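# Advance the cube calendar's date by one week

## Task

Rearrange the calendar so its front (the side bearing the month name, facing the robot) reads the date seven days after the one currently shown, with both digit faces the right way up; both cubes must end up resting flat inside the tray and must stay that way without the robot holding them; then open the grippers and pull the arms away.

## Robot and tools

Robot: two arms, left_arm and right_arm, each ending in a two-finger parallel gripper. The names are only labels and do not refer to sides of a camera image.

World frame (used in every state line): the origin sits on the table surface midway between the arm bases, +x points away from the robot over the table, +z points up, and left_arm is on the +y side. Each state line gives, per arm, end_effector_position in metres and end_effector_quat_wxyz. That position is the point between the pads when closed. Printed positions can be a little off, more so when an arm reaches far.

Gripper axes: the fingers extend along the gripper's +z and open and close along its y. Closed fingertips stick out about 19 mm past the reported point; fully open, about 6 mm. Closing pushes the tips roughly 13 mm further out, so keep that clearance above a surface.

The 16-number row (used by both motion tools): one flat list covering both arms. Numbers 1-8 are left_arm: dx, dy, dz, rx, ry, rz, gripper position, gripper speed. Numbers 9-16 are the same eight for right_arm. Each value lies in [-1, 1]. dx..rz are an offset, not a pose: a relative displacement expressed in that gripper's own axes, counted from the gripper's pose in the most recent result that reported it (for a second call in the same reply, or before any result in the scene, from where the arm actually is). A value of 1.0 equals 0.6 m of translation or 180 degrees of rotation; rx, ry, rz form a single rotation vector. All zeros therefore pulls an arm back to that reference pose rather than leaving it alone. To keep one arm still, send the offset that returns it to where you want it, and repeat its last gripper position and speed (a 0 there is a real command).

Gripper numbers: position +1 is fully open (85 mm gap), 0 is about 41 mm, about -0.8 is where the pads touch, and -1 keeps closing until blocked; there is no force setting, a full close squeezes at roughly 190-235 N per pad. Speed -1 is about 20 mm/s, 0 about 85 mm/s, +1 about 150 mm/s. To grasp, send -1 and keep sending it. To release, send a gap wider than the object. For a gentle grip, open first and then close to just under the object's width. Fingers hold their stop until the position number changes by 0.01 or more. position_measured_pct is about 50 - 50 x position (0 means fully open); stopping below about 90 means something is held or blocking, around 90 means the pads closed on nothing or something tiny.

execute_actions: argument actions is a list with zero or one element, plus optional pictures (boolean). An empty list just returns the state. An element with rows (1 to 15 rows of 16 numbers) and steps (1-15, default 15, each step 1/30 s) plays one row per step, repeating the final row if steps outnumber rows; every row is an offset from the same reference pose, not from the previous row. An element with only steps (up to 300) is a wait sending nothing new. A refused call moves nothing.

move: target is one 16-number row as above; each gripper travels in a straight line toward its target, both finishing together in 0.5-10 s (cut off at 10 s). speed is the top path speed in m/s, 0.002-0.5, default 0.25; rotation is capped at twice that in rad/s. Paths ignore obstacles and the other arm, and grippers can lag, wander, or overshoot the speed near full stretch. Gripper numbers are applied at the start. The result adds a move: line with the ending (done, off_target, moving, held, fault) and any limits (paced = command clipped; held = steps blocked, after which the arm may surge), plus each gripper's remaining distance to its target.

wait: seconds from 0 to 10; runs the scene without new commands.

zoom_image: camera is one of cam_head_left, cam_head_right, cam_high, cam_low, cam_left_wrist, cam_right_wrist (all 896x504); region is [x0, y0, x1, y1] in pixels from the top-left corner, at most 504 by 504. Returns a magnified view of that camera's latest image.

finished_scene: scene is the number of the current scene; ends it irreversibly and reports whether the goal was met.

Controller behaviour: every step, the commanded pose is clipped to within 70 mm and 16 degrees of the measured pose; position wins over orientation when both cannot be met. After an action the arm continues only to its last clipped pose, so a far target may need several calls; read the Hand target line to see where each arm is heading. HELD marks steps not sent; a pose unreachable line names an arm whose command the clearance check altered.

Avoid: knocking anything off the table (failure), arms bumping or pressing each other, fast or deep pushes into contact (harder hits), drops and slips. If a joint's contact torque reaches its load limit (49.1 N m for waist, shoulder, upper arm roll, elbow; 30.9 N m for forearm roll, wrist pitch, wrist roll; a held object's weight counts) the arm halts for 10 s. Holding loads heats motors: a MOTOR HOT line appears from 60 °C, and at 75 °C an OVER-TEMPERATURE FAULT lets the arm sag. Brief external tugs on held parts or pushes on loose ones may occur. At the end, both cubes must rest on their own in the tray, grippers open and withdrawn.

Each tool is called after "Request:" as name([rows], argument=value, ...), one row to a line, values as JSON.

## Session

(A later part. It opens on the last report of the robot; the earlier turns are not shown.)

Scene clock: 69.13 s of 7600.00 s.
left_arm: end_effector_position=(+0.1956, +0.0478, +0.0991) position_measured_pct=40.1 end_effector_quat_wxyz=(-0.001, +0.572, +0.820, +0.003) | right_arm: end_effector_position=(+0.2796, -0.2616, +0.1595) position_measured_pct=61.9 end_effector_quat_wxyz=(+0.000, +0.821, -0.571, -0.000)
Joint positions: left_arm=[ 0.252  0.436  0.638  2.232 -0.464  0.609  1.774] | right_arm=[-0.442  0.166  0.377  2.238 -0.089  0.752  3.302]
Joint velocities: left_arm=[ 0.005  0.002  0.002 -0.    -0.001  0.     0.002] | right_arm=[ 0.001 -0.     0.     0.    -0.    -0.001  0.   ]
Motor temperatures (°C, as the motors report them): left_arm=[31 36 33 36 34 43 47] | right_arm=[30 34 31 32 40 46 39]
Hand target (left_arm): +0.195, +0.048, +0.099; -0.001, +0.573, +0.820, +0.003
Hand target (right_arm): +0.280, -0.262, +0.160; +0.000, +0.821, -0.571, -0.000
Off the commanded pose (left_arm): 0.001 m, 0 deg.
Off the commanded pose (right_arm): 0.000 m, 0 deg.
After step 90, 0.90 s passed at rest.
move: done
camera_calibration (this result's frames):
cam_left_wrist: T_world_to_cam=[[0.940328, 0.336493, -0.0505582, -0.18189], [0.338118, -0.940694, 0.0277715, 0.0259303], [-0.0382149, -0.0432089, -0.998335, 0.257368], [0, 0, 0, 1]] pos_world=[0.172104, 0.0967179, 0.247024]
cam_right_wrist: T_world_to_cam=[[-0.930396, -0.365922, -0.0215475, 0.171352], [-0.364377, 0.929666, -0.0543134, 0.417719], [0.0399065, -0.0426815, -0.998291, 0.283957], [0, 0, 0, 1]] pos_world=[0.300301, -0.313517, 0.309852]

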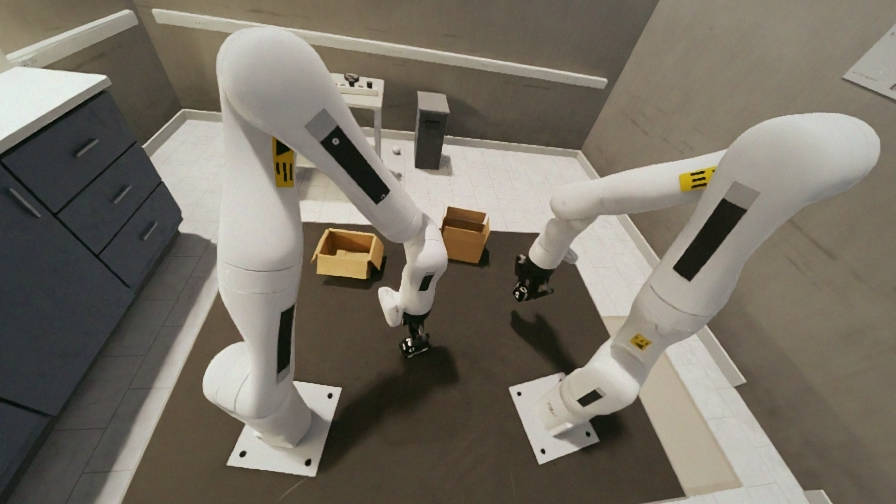

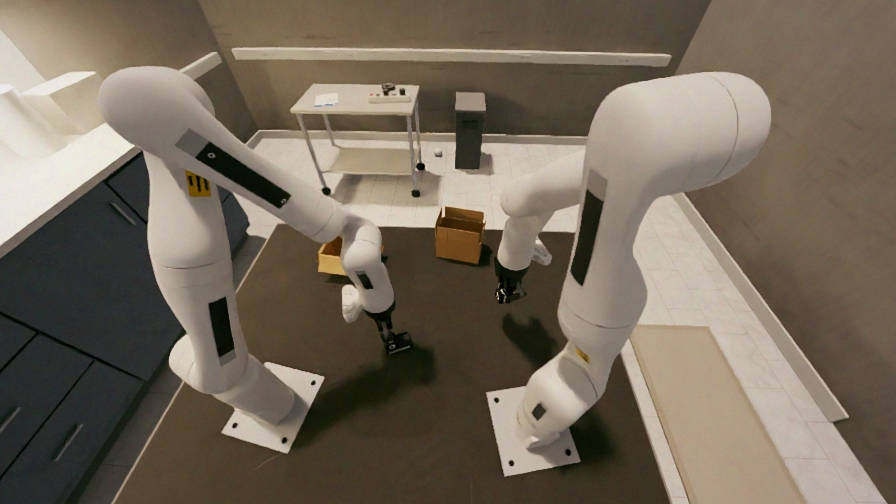

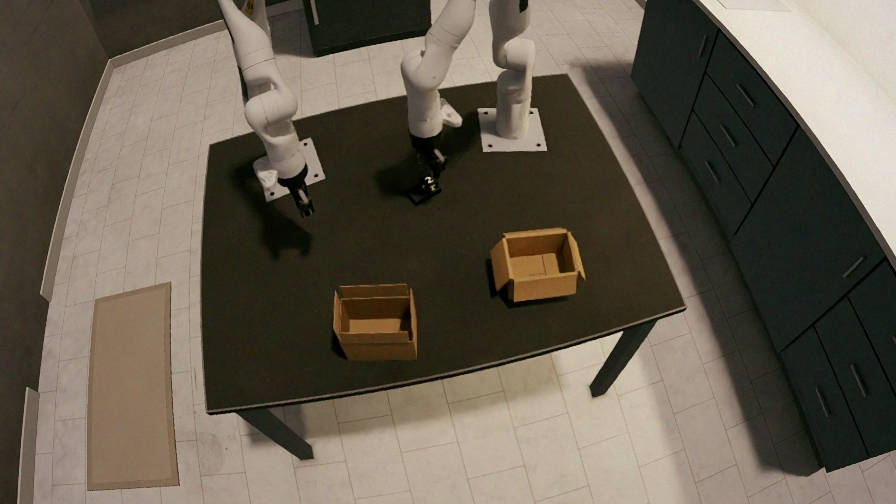

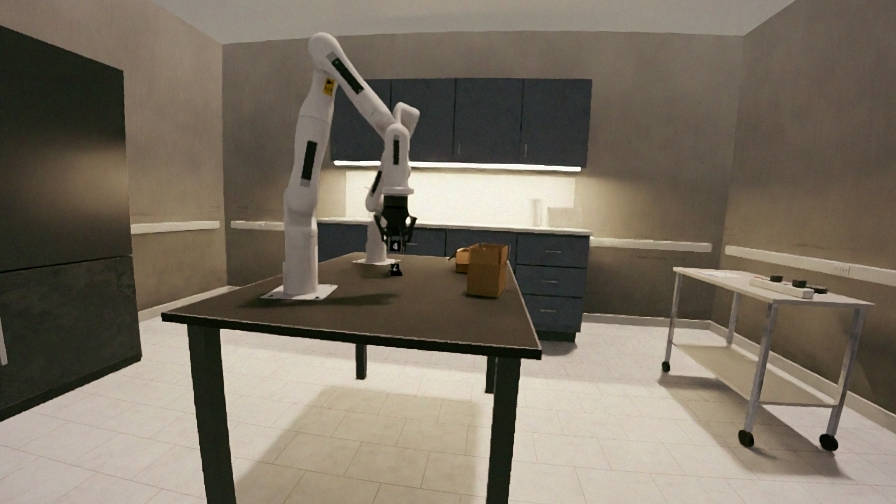

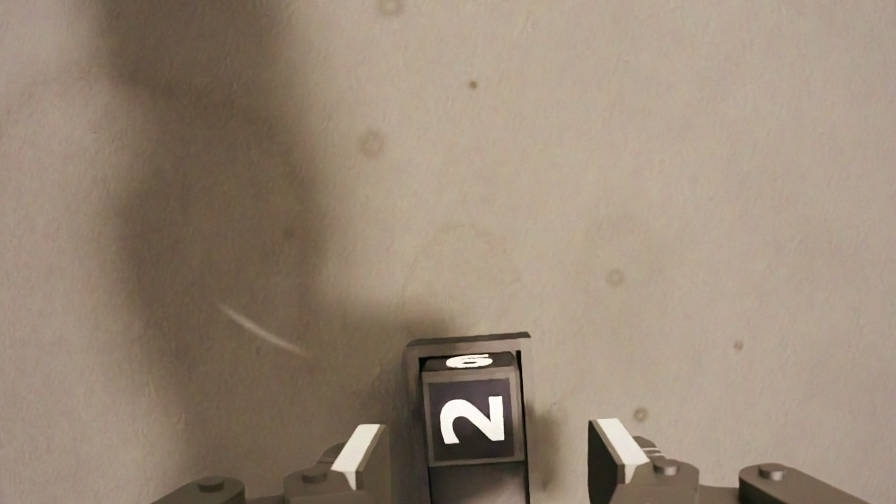

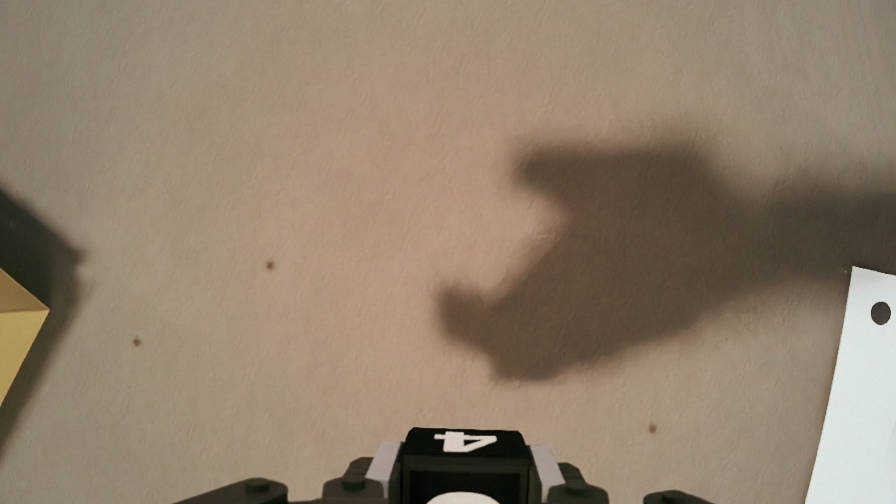

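Request:
move(target=[-0.006,-0.006,0.07,0,0,-0.016,0.2,0,0,0,0,0,0,0,-1,-0.3], speed=0.08)

Scene clock: 73.63 s of 7600.00 s.
left_arm: end_effector_position=(+0.1940, +0.0435, +0.0572) position_measured_pct=40.1 end_effector_quat_wxyz=(-0.001, +0.551, +0.834, +0.004) | right_arm: end_effector_position=(+0.2796, -0.2616, +0.1595) position_measured_pct=61.9 end_effector_quat_wxyz=(+0.000, +0.821, -0.571, -0.000)
Joint positions: left_arm=[ 0.38   0.536  0.497  2.263 -0.582  0.471  1.939] | right_arm=[-0.442  0.166  0.377  2.238 -0.089  0.752  3.302]
Joint velocities: left_arm=[ 0.009  0.006  0.003  0.    -0.003  0.     0.003] | right_arm=[-0.  0.  0. -0. -0. -0.  0.]
Motor temperatures (°C, as the motors report them): left_arm=[31 35 33 36 34 43 47] | right_arm=[30 34 31 32 40 46 39]
Hand target (left_arm): +0.194, +0.043, +0.057; -0.001, +0.552, +0.834, +0.004
Hand target (right_arm): +0.280, -0.262, +0.160; +0.000, +0.821, -0.571, -0.000
Off the commanded pose (left_arm): 0.001 m, 0 deg.
Off the commanded pose (right_arm): 0.000 m, 0 deg.
After step 90, 0.67 s passed at rest.
move: done
camera_calibration (this result's frames):
cam_left_wrist: T_world_to_cam=[[0.921878, 0.384317, -0.0494125, -0.179712], [0.385932, -0.922087, 0.0285074, 0.0134671], [-0.0346068, -0.0453502, -0.998372, 0.214719], [0, 0, 0, 1]] pos_world=[0.167906, 0.0912216, 0.205105]
cam_right_wrist: T_world_to_cam=[[-0.930396, -0.365922, -0.0215499, 0.171354], [-0.364377, 0.929666, -0.054314, 0.417719], [0.0399089, -0.0426813, -0.998291, 0.283957], [0, 0, 0, 1]] pos_world=[0.300302, -0.313517, 0.309853]

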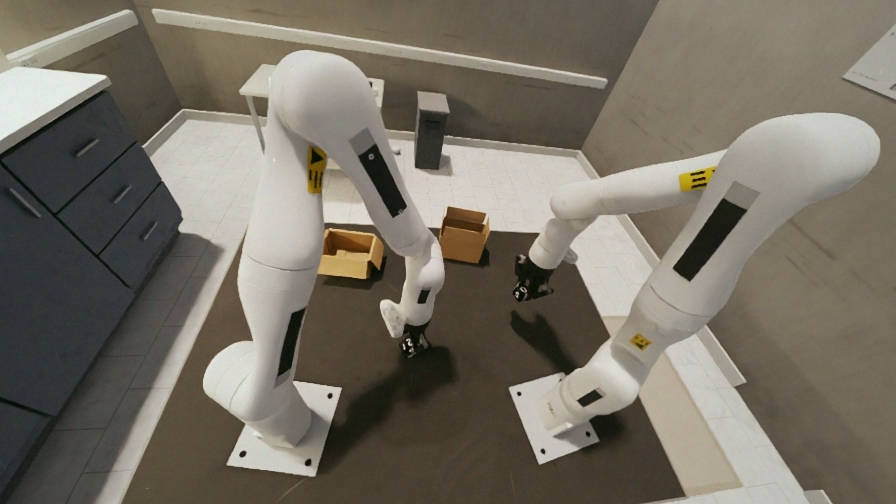

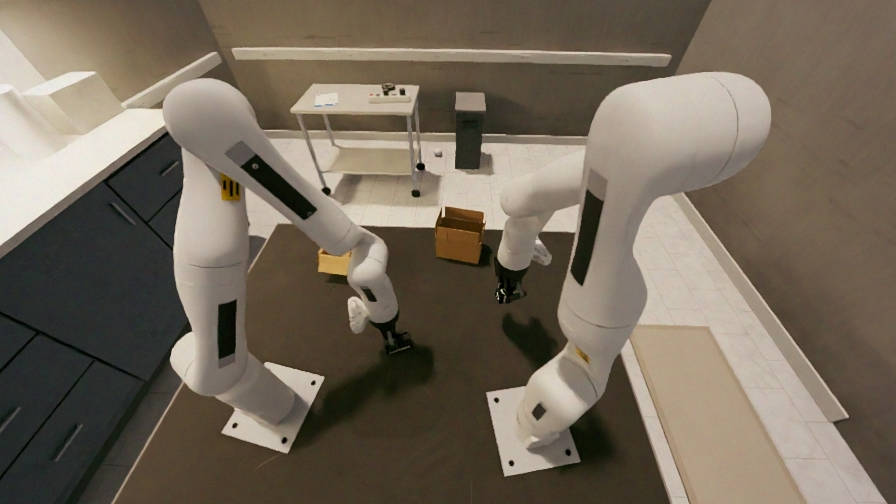

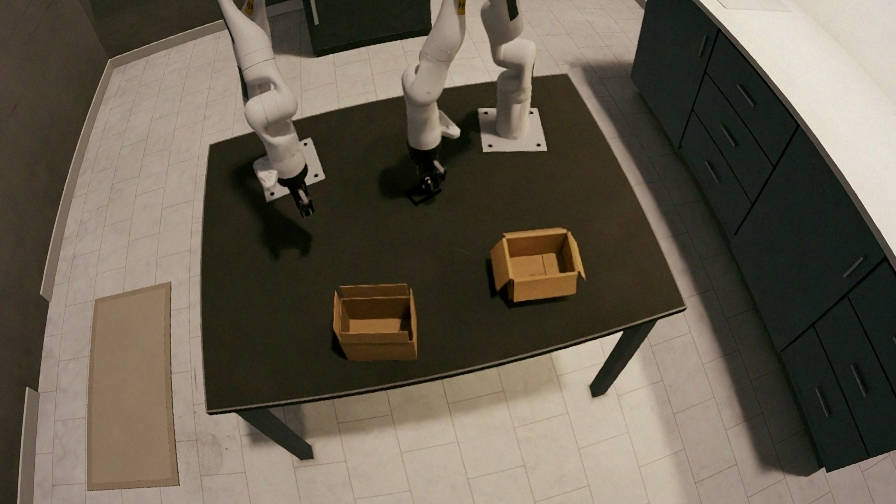

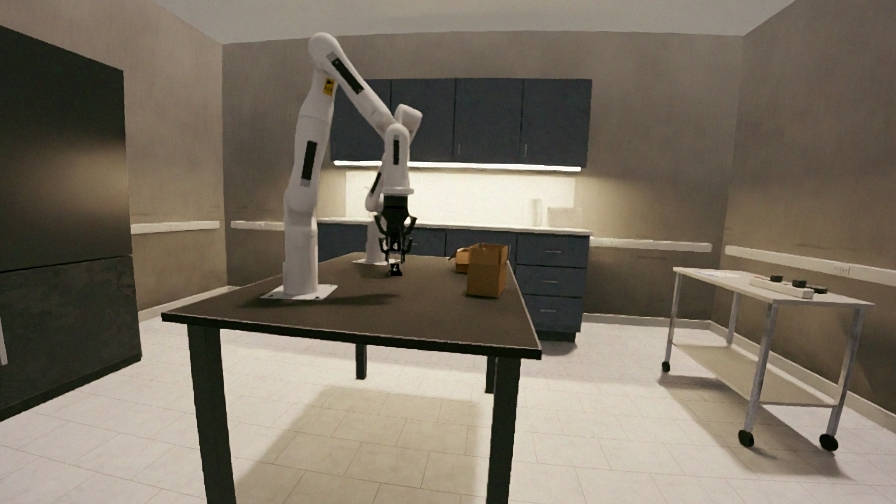

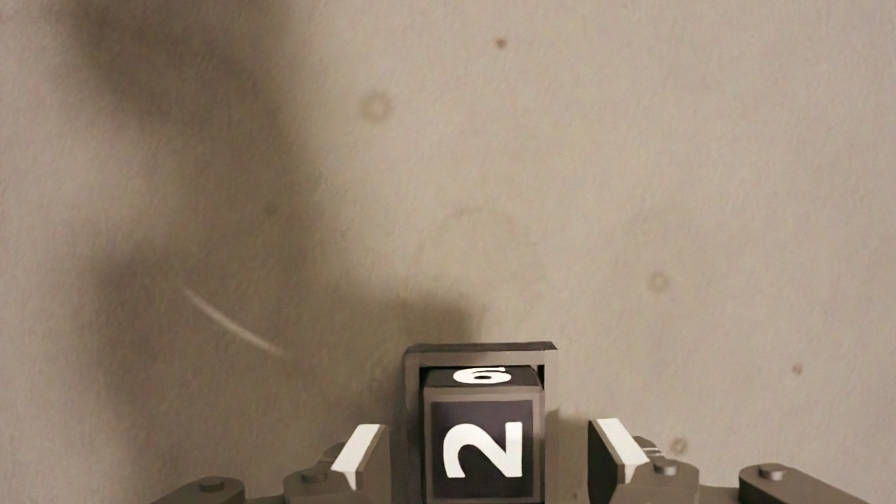

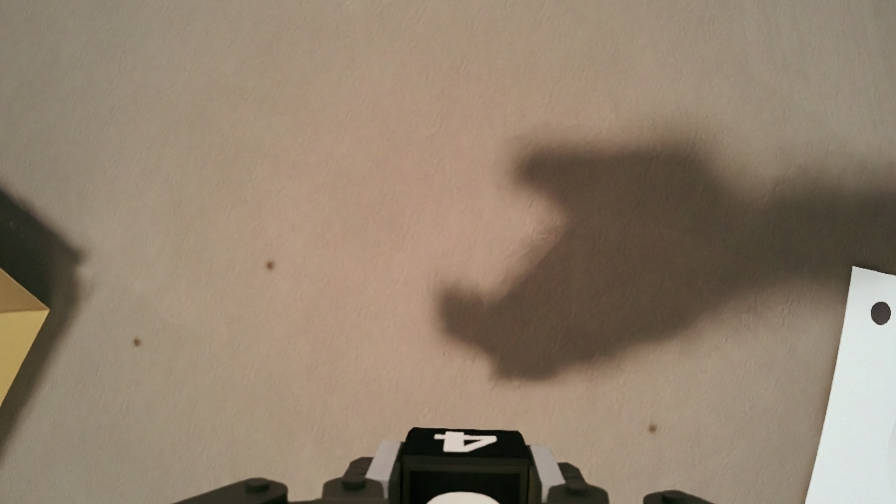

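Request:
move(target=[0,0,0.035,0,0,0,0.2,0,0,0,0,0,0,0,-1,-0.3], speed=0.04)

Request:
zoom_image(camera="cam_high", region=[390, 140, 470, 215])

Scene clock: 76.17 s of 7600.00 s.
left_arm: end_effector_position=(+0.1945, +0.0437, +0.0363) position_measured_pct=40.1 end_effector_quat_wxyz=(-0.000, +0.551, +0.835, +0.004) | right_arm: end_effector_position=(+0.2796, -0.2616, +0.1595) position_measured_pct=61.9 end_effector_quat_wxyz=(+0.000, +0.821, -0.571, -0.000)
Joint positions: left_arm=[ 0.438  0.586  0.421  2.276 -0.643  0.398  1.991] | right_arm=[-0.442  0.166  0.377  2.238 -0.089  0.752  3.302]
Joint velocities: left_arm=[ 0.006  0.005  0.002  0.002 -0.003  0.001  0.003] | right_arm=[-0.001  0.    -0.     0.    -0.     0.001 -0.   ]
Motor temperatures (°C, as the motors report them): left_arm=[31 36 33 36 34 43 47] | right_arm=[30 34 31 32 40 46 39]
Hand target (left_arm): +0.194, +0.044, +0.036; -0.001, +0.551, +0.834, +0.004
Hand target (right_arm): +0.280, -0.262, +0.160; +0.000, +0.821, -0.571, -0.000
Off the commanded pose (left_arm): 0.000 m, 0 deg.
Off the commanded pose (right_arm): 0.000 m, 0 deg.
move: done
camera_calibration (this result's frames):
cam_left_wrist: T_world_to_cam=[[0.921596, 0.385058, -0.0488929, -0.181229], [0.386665, -0.921766, 0.028954, 0.0138789], [-0.0339188, -0.0455891, -0.998384, 0.193792], [0, 0, 0, 1]] pos_world=[0.168226, 0.0914114, 0.184217]
cam_right_wrist: T_world_to_cam=[[-0.930396, -0.365922, -0.0215522, 0.171356], [-0.364377, 0.929666, -0.0543146, 0.417719], [0.0399113, -0.042681, -0.998291, 0.283957], [0, 0, 0, 1]] pos_world=[0.300303, -0.313517, 0.309853]

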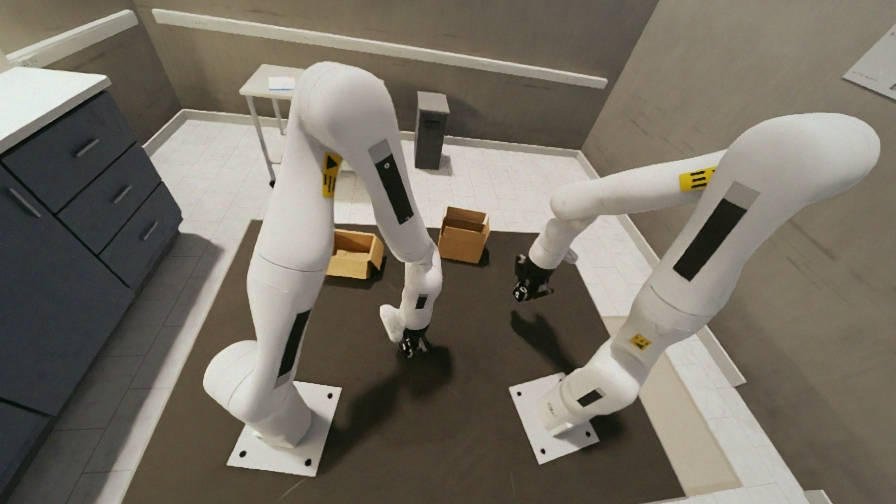

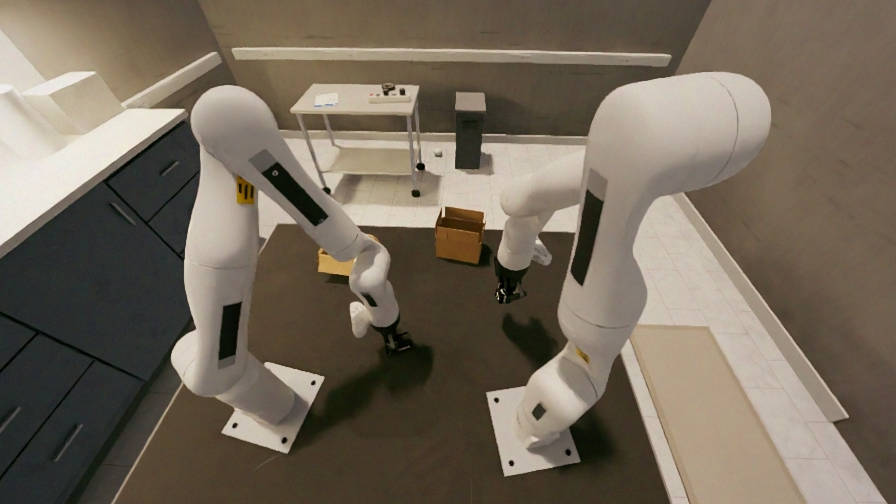

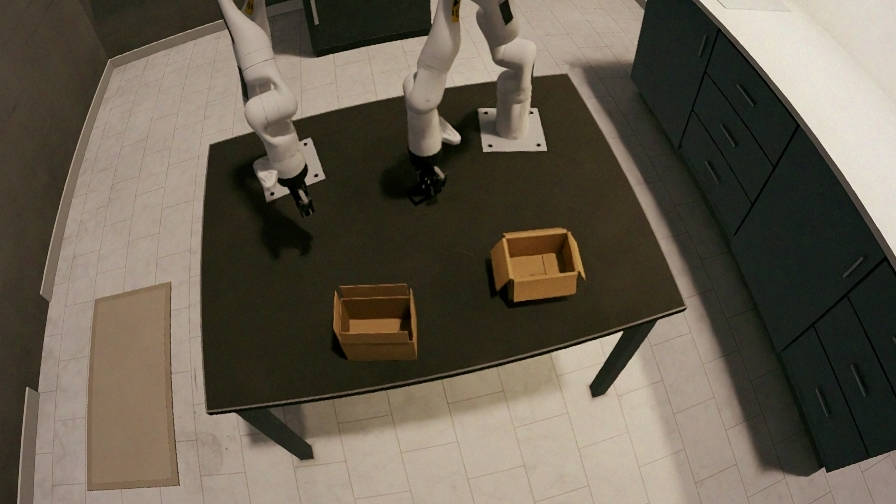

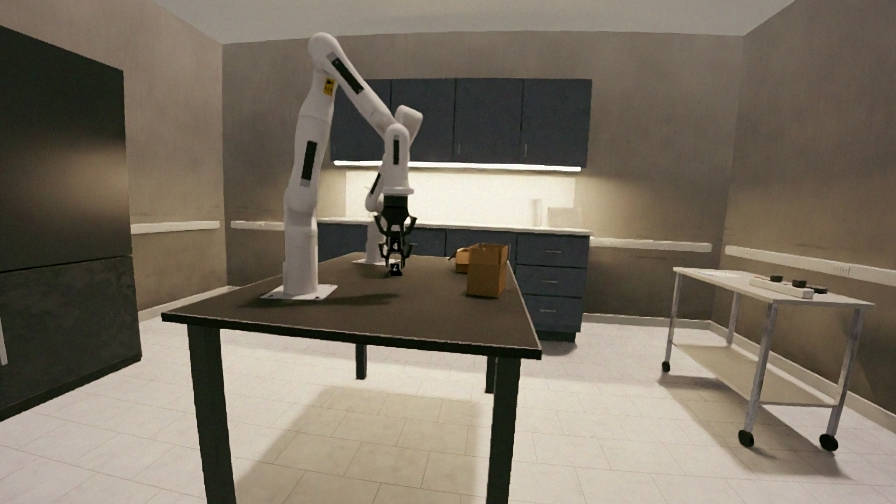

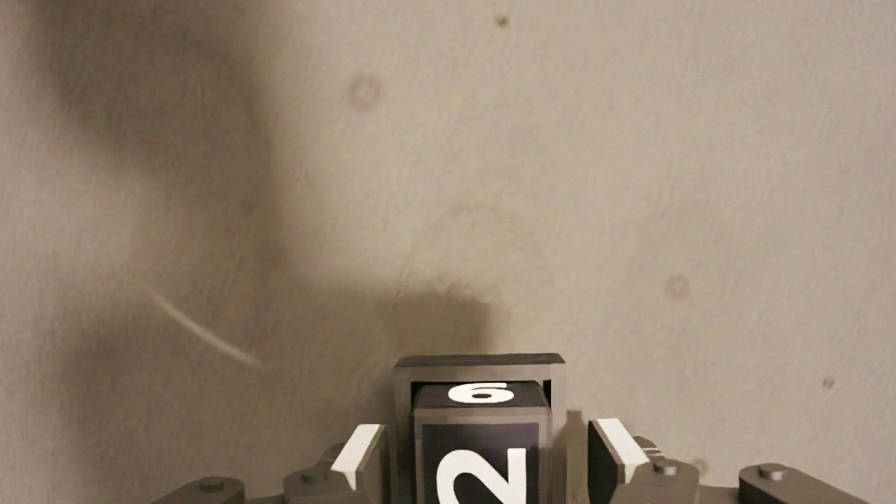

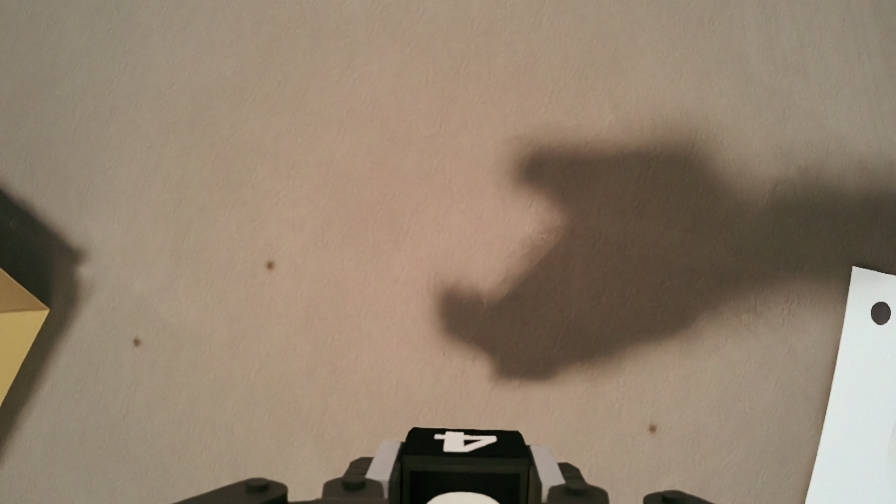

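Region (390, 140, 470, 215) of cam_high's 896x504 image, scaled by 6.300, with more detail than that image has; it fills the top 472 rows of this view, and the rest is white.

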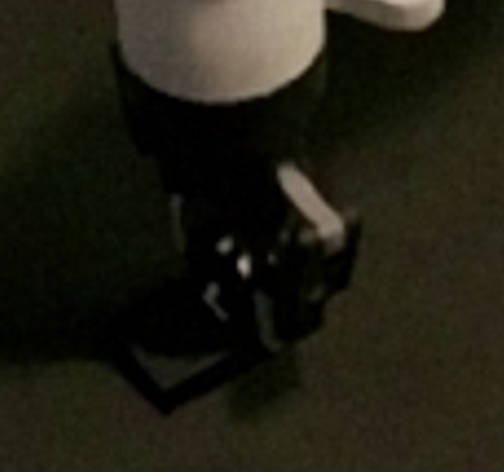

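Request:
execute_actions([
  {"rows":[[0,0,0,0,0,0,-1,-0.1,0,0,0,0,0,0,-1,-0.3]],"steps":15},
], pictures=false)

Request:
execute_actions([
  {"rows":[[0,0,0,0,0,0,-1,-0.1,0,0,0,0,0,0,-1,-0.3]],"steps":6},
])

Scene clock: 80.53 s of 7600.00 s.
left_arm: end_effector_position=(+0.1945, +0.0436, +0.0368) position_measured_pct=61.9 end_effector_quat_wxyz=(-0.000, +0.551, +0.834, +0.004) | right_arm: end_effector_position=(+0.2796, -0.2616, +0.1595) position_measured_pct=61.9 end_effector_quat_wxyz=(+0.000, +0.821, -0.571, -0.000)
Joint positions: left_arm=[ 0.438  0.584  0.421  2.276 -0.642  0.399  1.991] | right_arm=[-0.442  0.166  0.377  2.238 -0.089  0.752  3.302]
Joint velocities: left_arm=[ 0.     0.    -0.001 -0.     0.002 -0.    -0.   ] | right_arm=[ 0.  0. -0. -0. -0.  0.  0.]
Motor temperatures (°C, as the motors report them): left_arm=[31 36 33 36 34 43 47] | right_arm=[30 34 31 32 40 46 39]
Hand target (left_arm): +0.194, +0.044, +0.036; -0.000, +0.551, +0.835, +0.004
Hand target (right_arm): +0.280, -0.262, +0.160; +0.000, +0.821, -0.571, -0.000
Off the commanded pose (left_arm): 0.000 m, 0 deg.
Off the commanded pose (right_arm): 0.000 m, 0 deg.
Steps of this call (steps 1 to 90: nothing new was sent; then 0.87 s passed at rest; steps 91 to 105: all 15 steps of this action). Readings (end_effector_position | what the end effector reports):
91: left_arm (+0.1943, +0.0436, +0.0363) | right_arm (+0.2796, -0.2616, +0.1595) | left_arm position_measured_pct=40.1 | right_arm position_measured_pct=61.9
92: left_arm (+0.1945, +0.0437, +0.0363) | right_arm (+0.2796, -0.2616, +0.1595) | left_arm position_measured_pct=40.5 | right_arm position_measured_pct=61.9
94: left_arm (+0.1945, +0.0437, +0.0363) | right_arm (+0.2796, -0.2616, +0.1595) | left_arm position_measured_pct=44.4 | right_arm position_measured_pct=61.9
98: left_arm (+0.1945, +0.0437, +0.0363) | right_arm (+0.2796, -0.2616, +0.1595) | left_arm position_measured_pct=54.8 | right_arm position_measured_pct=61.9
105: the state above

Scene clock: 80.73 s of 7600.00 s.
left_arm: end_effector_position=(+0.1945, +0.0436, +0.0369) position_measured_pct=61.9 end_effector_quat_wxyz=(+0.000, +0.551, +0.834, +0.004) | right_arm: end_effector_position=(+0.2796, -0.2616, +0.1595) position_measured_pct=61.9 end_effector_quat_wxyz=(+0.000, +0.821, -0.571, -0.000)
Joint positions: left_arm=[ 0.438  0.584  0.421  2.276 -0.642  0.399  1.991] | right_arm=[-0.442  0.166  0.377  2.238 -0.089  0.752  3.302]
Joint velocities: left_arm=[ 0.     0.001  0.    -0.001 -0.    -0.     0.   ] | right_arm=[ 0.001 -0.    -0.     0.    -0.     0.002 -0.   ]
Motor temperatures (°C, as the motors report them): left_arm=[31 36 33 36 34 43 47] | right_arm=[30 34 31 32 40 46 39]
Hand target (left_arm): +0.194, +0.044, +0.037; -0.000, +0.551, +0.834, +0.004
Hand target (right_arm): +0.280, -0.262, +0.160; +0.000, +0.821, -0.571, -0.000
Off the commanded pose (left_arm): 0.000 m, 0 deg.
Off the commanded pose (right_arm): 0.000 m, 0 deg.
Steps of this call (steps 1 to 6: all 6 steps of this action). Readings (end_effector_position | what the end effector reports):
1: left_arm (+0.1945, +0.0436, +0.0370) | right_arm (+0.2796, -0.2616, +0.1595) | left_arm position_measured_pct=61.9 | right_arm position_measured_pct=61.9
2: left_arm (+0.1946, +0.0436, +0.0371) | right_arm (+0.2796, -0.2616, +0.1595) | left_arm position_measured_pct=61.9 | right_arm position_measured_pct=61.9
4: left_arm (+0.1945, +0.0436, +0.0369) | right_arm (+0.2796, -0.2616, +0.1595) | left_arm position_measured_pct=61.9 | right_arm position_measured_pct=61.9
6: the state above
camera_calibration (this result's frames):
cam_left_wrist: T_world_to_cam=[[0.9218, 0.384671, -0.0480984, -0.181255], [0.38627, -0.921905, 0.0297879, 0.0138306], [-0.0328836, -0.0460374, -0.998398, 0.194149], [0, 0, 0, 1]] pos_world=[0.168123, 0.0914123, 0.184708]
cam_right_wrist: T_world_to_cam=[[-0.930396, -0.365922, -0.0215566, 0.171359], [-0.364377, 0.929666, -0.054316, 0.41772], [0.0399158, -0.0426807, -0.998291, 0.283956], [0, 0, 0, 1]] pos_world=[0.300305, -0.313517, 0.309853]

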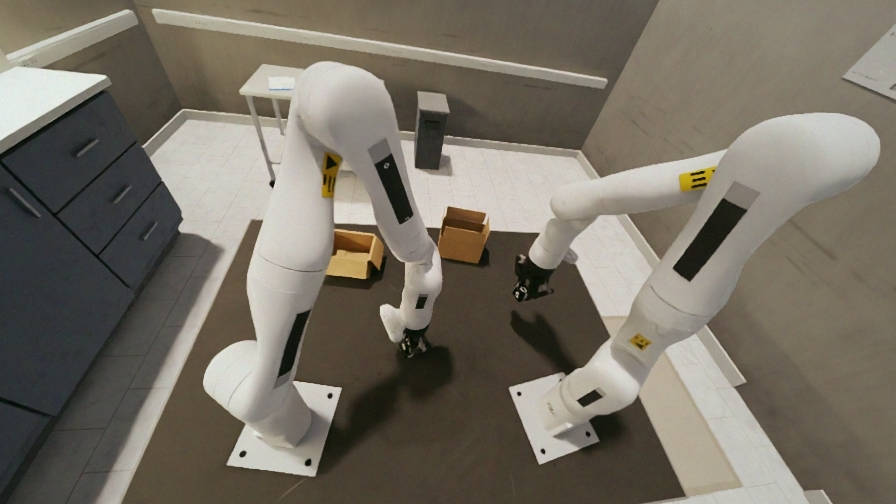

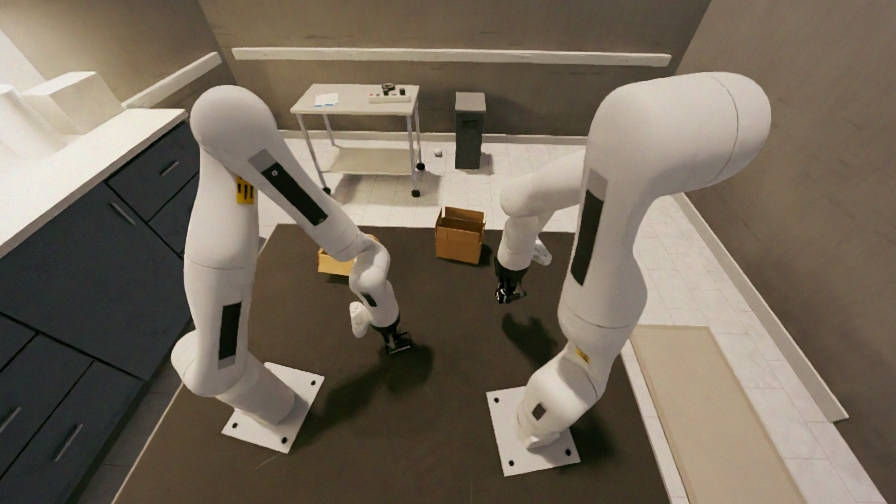

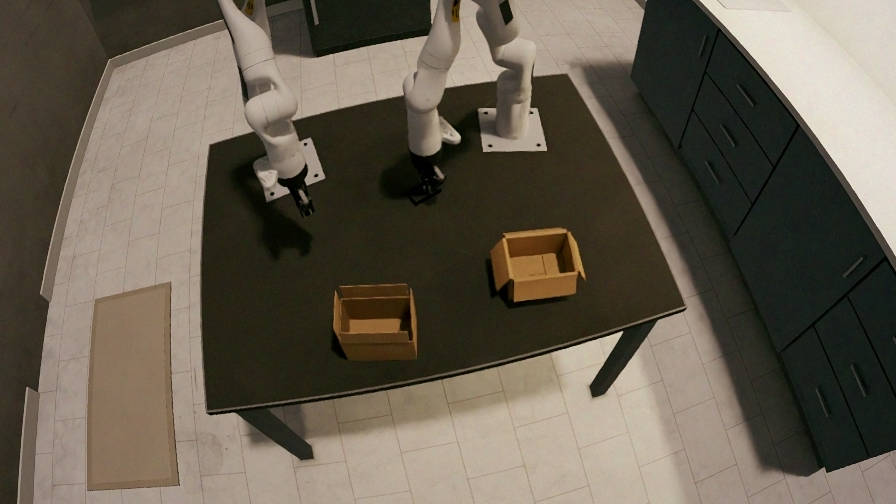

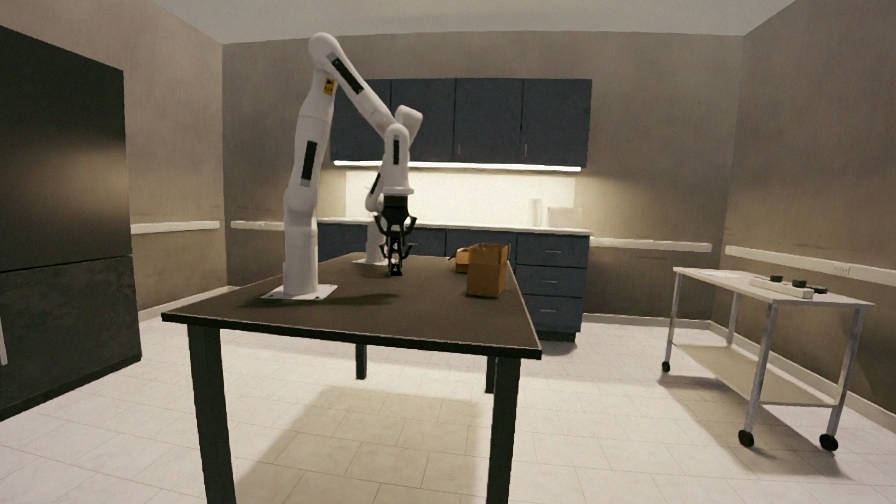

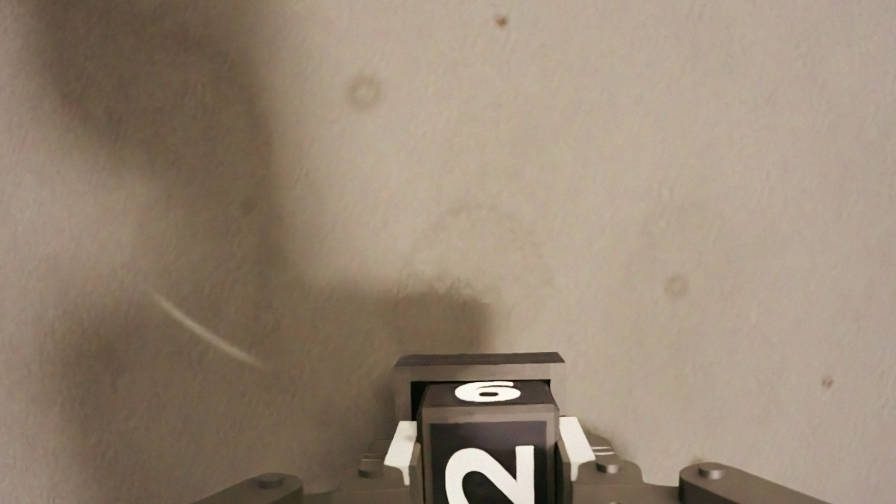

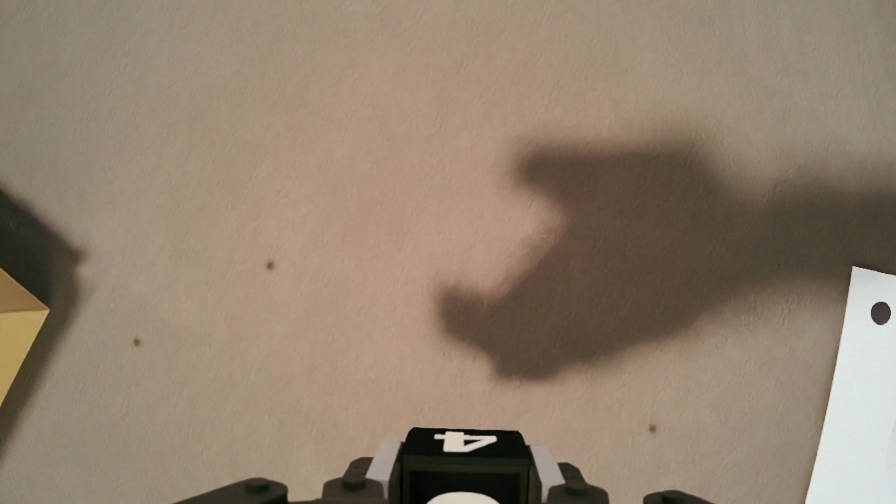

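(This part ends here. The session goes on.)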